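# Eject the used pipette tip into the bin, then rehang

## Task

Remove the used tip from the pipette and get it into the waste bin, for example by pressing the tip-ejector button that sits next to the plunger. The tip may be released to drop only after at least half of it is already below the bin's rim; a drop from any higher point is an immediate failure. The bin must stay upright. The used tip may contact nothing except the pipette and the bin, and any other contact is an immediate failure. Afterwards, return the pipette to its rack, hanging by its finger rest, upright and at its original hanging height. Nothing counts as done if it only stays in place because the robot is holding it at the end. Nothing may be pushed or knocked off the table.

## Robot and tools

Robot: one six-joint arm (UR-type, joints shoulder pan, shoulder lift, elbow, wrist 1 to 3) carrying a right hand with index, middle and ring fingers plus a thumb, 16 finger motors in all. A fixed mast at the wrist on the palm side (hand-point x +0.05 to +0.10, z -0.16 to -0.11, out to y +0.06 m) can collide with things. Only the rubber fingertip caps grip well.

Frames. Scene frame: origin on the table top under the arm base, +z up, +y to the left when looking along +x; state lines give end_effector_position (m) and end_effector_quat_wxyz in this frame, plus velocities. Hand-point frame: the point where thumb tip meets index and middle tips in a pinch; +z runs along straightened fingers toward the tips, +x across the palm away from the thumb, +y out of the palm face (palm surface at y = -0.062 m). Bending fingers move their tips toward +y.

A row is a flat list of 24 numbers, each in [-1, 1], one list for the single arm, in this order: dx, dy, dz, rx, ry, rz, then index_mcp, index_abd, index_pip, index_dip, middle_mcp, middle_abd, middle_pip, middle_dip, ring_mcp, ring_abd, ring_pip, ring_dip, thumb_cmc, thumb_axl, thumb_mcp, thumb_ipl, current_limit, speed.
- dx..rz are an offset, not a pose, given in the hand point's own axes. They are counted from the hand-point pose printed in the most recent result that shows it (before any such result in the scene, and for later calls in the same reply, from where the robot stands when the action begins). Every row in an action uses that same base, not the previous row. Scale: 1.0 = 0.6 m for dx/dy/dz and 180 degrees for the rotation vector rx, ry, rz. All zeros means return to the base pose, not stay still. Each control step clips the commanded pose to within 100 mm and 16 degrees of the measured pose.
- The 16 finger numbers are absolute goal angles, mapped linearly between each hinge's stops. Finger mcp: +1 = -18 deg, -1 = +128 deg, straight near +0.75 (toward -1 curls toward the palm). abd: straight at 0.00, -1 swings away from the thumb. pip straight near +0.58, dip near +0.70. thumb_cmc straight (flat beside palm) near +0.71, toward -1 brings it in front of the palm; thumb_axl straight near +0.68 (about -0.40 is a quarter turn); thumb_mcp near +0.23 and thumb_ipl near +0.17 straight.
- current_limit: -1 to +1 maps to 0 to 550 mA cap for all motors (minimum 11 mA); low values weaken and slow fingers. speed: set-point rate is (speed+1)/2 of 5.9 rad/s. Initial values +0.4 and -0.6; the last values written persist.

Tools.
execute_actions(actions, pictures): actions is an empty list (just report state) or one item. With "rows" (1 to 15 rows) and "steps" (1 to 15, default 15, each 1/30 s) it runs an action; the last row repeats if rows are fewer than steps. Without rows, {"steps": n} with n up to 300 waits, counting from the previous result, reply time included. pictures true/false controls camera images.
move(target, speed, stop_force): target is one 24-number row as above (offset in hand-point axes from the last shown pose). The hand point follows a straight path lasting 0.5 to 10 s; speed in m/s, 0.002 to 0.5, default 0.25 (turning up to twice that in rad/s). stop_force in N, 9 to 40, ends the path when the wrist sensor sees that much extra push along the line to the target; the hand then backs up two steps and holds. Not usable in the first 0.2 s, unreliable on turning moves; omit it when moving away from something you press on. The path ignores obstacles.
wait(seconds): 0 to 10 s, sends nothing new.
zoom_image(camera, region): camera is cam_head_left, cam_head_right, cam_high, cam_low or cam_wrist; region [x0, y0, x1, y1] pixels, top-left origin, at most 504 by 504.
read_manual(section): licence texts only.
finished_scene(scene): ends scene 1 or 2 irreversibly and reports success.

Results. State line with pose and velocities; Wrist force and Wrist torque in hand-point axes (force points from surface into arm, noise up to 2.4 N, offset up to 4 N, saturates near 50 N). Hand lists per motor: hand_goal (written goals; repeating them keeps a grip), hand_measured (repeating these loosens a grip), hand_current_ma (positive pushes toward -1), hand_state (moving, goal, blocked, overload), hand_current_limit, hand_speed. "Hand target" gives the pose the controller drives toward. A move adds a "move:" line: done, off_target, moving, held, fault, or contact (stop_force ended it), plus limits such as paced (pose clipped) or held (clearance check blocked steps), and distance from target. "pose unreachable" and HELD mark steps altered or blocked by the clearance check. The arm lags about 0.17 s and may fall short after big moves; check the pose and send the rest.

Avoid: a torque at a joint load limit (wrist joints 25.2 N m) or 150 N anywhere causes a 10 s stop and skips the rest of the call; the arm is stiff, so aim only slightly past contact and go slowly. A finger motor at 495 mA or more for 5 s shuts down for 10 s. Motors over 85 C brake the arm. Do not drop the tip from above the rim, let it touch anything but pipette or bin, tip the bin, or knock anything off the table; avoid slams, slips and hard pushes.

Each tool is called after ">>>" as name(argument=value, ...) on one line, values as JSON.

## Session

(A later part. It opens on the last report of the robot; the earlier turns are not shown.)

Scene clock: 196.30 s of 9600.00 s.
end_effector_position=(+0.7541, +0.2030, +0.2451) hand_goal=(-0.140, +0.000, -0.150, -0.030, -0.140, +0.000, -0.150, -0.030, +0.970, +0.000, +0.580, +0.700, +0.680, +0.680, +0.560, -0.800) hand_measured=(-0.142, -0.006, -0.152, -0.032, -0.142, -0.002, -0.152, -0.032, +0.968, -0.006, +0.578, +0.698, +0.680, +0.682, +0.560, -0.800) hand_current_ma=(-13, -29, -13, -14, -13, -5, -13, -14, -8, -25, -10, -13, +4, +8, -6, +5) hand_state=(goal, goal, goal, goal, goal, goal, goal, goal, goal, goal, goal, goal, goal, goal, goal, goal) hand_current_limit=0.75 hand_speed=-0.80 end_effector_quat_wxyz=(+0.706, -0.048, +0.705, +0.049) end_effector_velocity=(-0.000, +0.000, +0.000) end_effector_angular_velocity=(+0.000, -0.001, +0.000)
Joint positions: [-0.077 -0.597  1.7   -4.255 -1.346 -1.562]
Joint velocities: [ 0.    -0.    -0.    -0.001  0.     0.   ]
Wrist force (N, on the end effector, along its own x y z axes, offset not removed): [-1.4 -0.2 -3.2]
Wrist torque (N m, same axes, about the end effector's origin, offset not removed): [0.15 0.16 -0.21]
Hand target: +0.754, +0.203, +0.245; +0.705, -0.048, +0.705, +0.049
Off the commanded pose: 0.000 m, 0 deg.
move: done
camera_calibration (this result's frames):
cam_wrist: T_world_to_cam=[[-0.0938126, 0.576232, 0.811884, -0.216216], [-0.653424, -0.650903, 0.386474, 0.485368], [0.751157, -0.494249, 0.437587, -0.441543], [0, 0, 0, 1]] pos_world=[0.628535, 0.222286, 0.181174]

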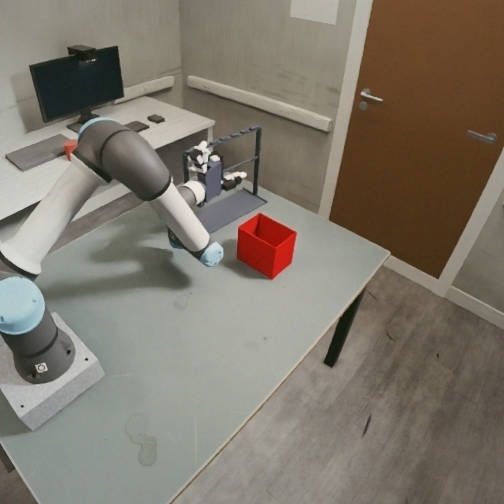

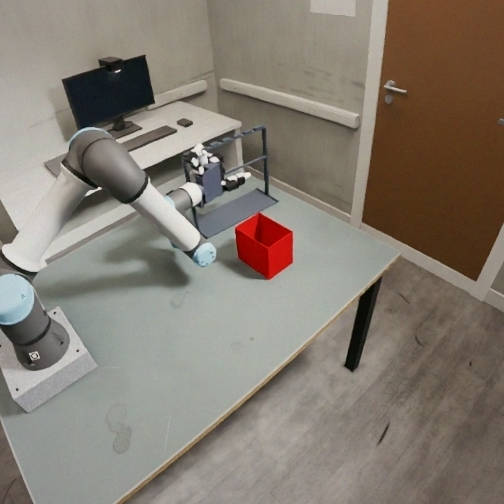

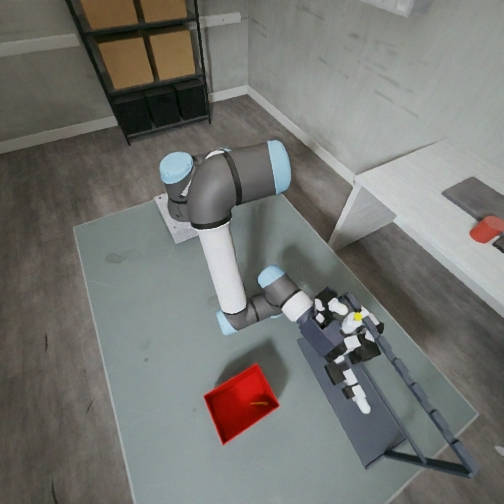

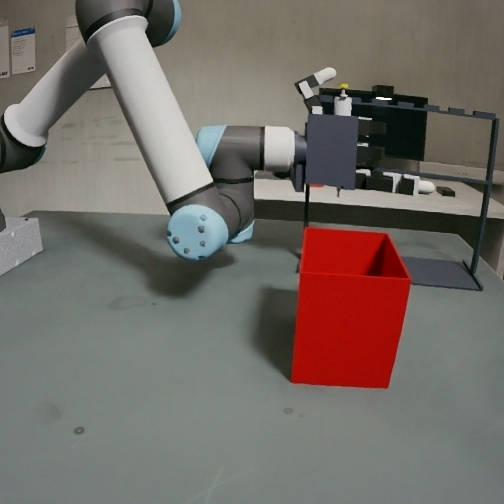

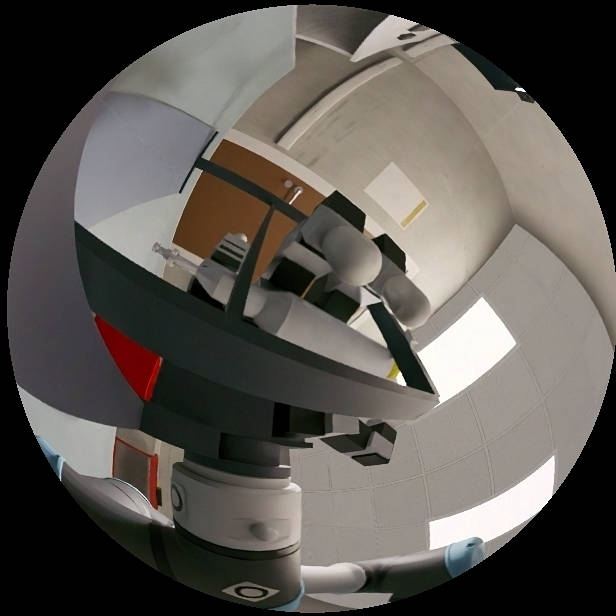

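>>> move(target=[0,0,0,0,0,0,0.3,0,0.25,0.2,0.3,0,0.25,0.2,0.97,0,0.58,0.7,0.68,0.68,0.56,-0.8,0.75,-0.6])

>>> move(target=[0,-0.12,-0.017,0,0,0,0.3,0,0.25,0.2,0.3,0,0.25,0.2,0.97,0,0.58,0.7,0.68,0.68,0.56,-0.8,0.75,-0.6], speed=0.05)

>>> zoom_image(camera="cam_high", region=[295,265,415,385])

>>> zoom_image(camera="cam_low", region=[290,60,410,180])

Scene clock: 200.67 s of 9600.00 s.
end_effector_position=(+0.7541, +0.2030, +0.2451) hand_goal=(+0.300, +0.000, +0.250, +0.200, +0.300, +0.000, +0.250, +0.200, +0.970, +0.000, +0.580, +0.700, +0.680, +0.680, +0.560, -0.800) hand_measured=(+0.298, -0.006, +0.248, +0.198, +0.298, -0.002, +0.248, +0.198, +0.968, -0.006, +0.578, +0.698, +0.680, +0.682, +0.560, -0.800) hand_current_ma=(-13, -29, -13, -14, -13, -11, -13, -14, -8, -25, -10, -13, +4, +8, -6, +5) hand_state=(goal, goal, goal, goal, goal, goal, goal, goal, goal, goal, goal, goal, goal, goal, goal, goal) hand_current_limit=0.75 hand_speed=-0.60 end_effector_quat_wxyz=(+0.705, -0.048, +0.705, +0.049) end_effector_velocity=(-0.000, +0.000, -0.000) end_effector_angular_velocity=(+0.000, +0.000, +0.000)
Joint positions: [-0.077 -0.597  1.7   -4.255 -1.346 -1.562]
Joint velocities: [ 0. -0.  0.  0.  0. -0.]
Wrist force (N, on the end effector, along its own x y z axes, offset not removed): [-0.7 -0.1 -0.6]
Wrist torque (N m, same axes, about the end effector's origin, offset not removed): [-0.24 0.23 -0.08]
Hand target: +0.754, +0.203, +0.245; +0.706, -0.048, +0.705, +0.049
Off the commanded pose: 0.000 m, 0 deg.
After step 90, 0.60 s passed at rest.
move: done
camera_calibration (this result's frames):
cam_wrist: T_world_to_cam=[[-0.0937795, 0.576226, 0.811892, -0.216229], [-0.653389, -0.650919, 0.386507, 0.485338], [0.751191, -0.494235, 0.437543, -0.441537], [0, 0, 0, 1]] pos_world=[0.628516, 0.222289, 0.18116]

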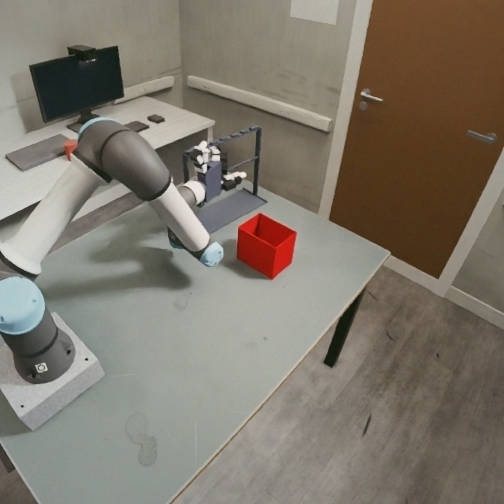

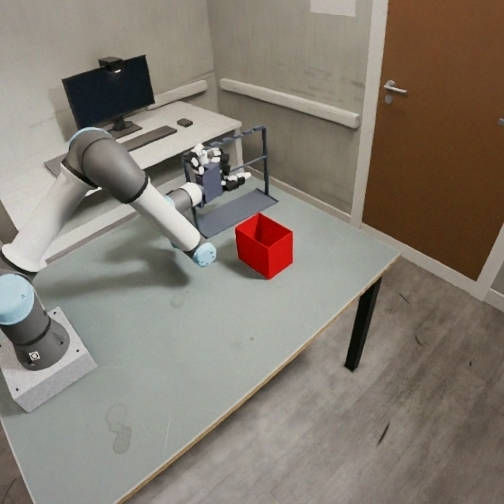

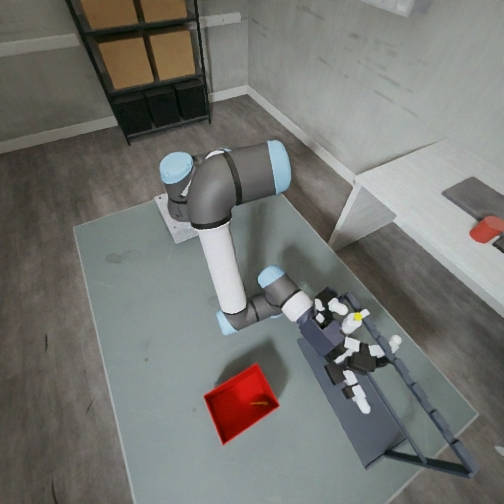

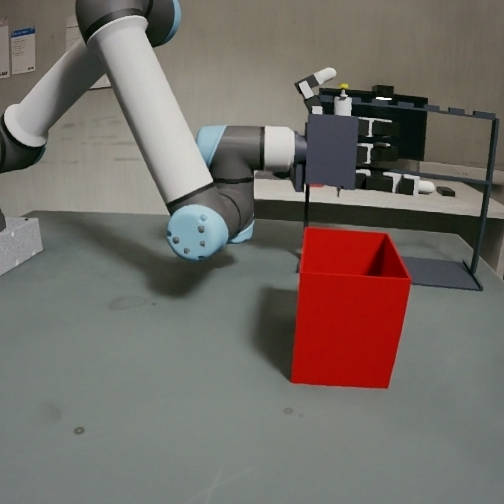

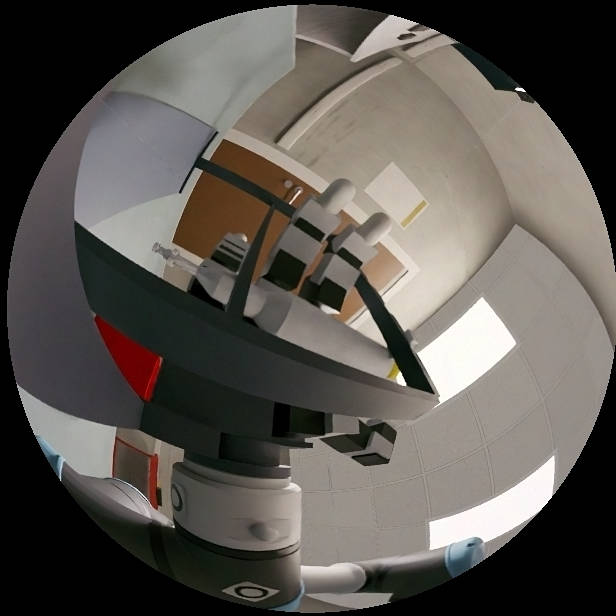

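Scene clock: 202.53 s of 9600.00 s.
end_effector_position=(+0.7539, +0.1305, +0.2448) hand_goal=(+0.300, +0.000, +0.250, +0.200, +0.300, +0.000, +0.250, +0.200, +0.970, +0.000, +0.580, +0.700, +0.680, +0.680, +0.560, -0.800) hand_measured=(+0.298, -0.006, +0.248, +0.198, +0.298, -0.002, +0.248, +0.198, +0.968, -0.006, +0.578, +0.698, +0.680, +0.682, +0.560, -0.800) hand_current_ma=(-12, -29, -13, -14, -12, -11, -13, -14, -8, -25, -10, -13, +4, +8, -6, +5) hand_state=(goal, goal, goal, goal, goal, goal, goal, goal, goal, goal, goal, goal, goal, goal, goal, goal) hand_current_limit=0.75 hand_speed=-0.60 end_effector_quat_wxyz=(+0.705, -0.048, +0.705, +0.049) end_effector_velocity=(+0.000, -0.002, +0.000) end_effector_angular_velocity=(+0.000, -0.001, +0.000)
Joint positions: [-0.214 -0.603  1.722 -4.271 -1.209 -1.561]
Joint velocities: [-0.004  0.    -0.    -0.     0.004  0.   ]
Wrist force (N, on the end effector, along its own x y z axes, offset not removed): [-1.7 -1.4 -1.0]
Wrist torque (N m, same axes, about the end effector's origin, offset not removed): [-0.04 0.16 -0.33]
Hand target: +0.754, +0.130, +0.245; +0.705, -0.048, +0.705, +0.049
Off the commanded pose: 0.000 m, 0 deg.
move: done
camera_calibration (this result's frames):
cam_wrist: T_world_to_cam=[[-0.0937414, 0.576419, 0.81176, -0.174289], [-0.653387, -0.650817, 0.386683, 0.438068], [0.751198, -0.494144, 0.437633, -0.477187], [0, 0, 0, 1]] pos_world=[0.628351, 0.149766, 0.18092]

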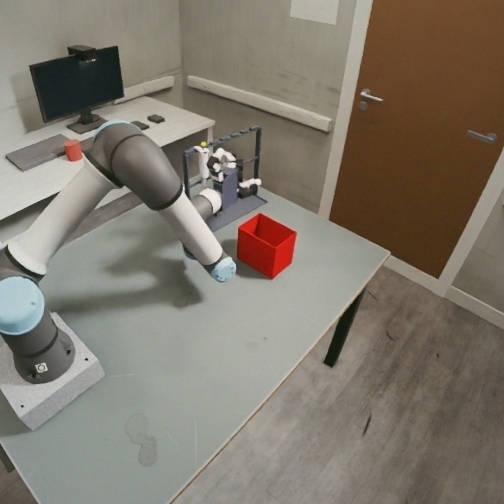

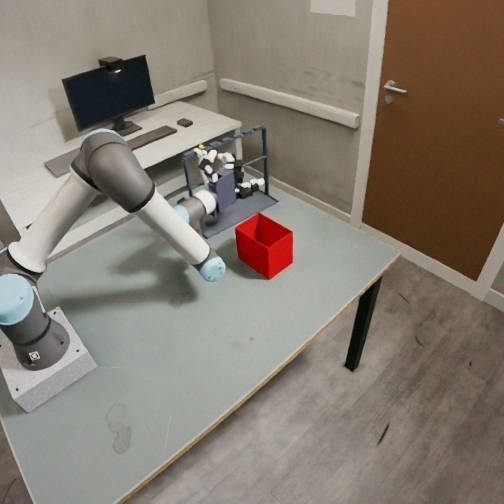

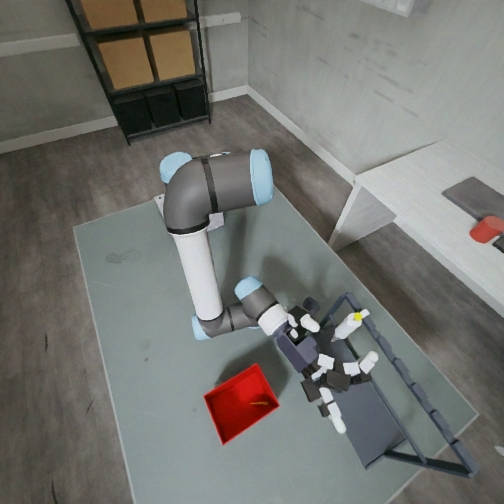

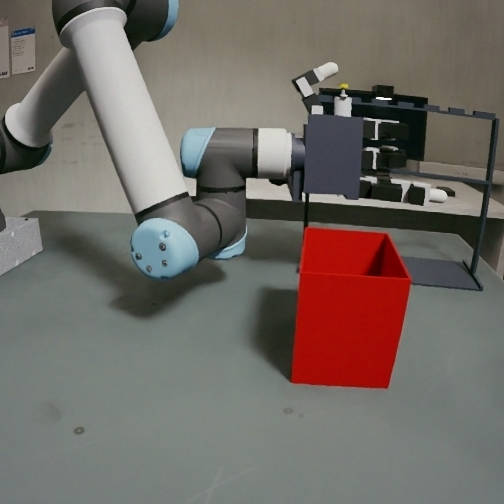

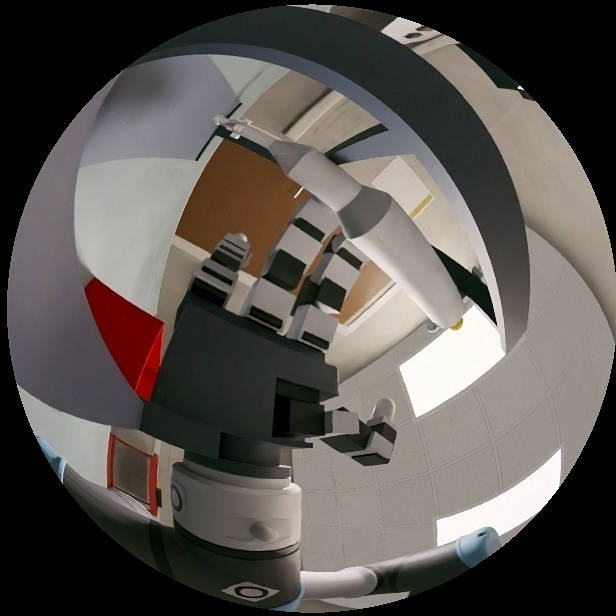

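Region (295, 265, 415, 385) of cam_high's 504x504 image, scaled by 4.200, with more detail than that image has.

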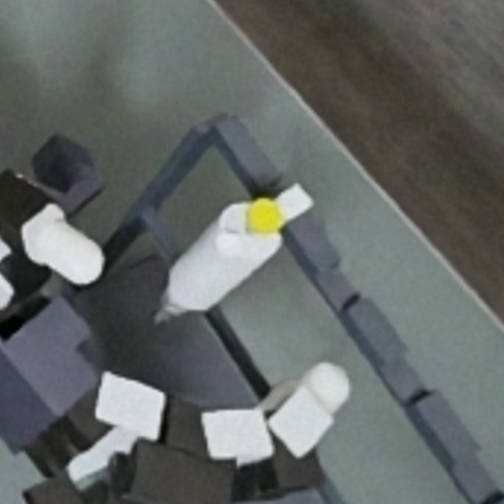

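Region (290, 60, 410, 180) of cam_low's 504x504 image, scaled by 4.200, with more detail than that image has.

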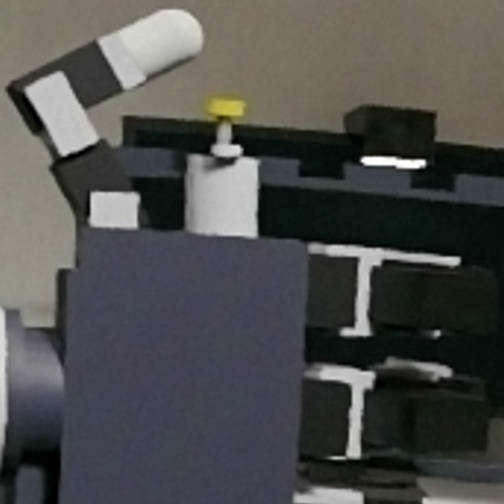

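>>> finished_scene(scene=1)

The scene is finished: the task was done.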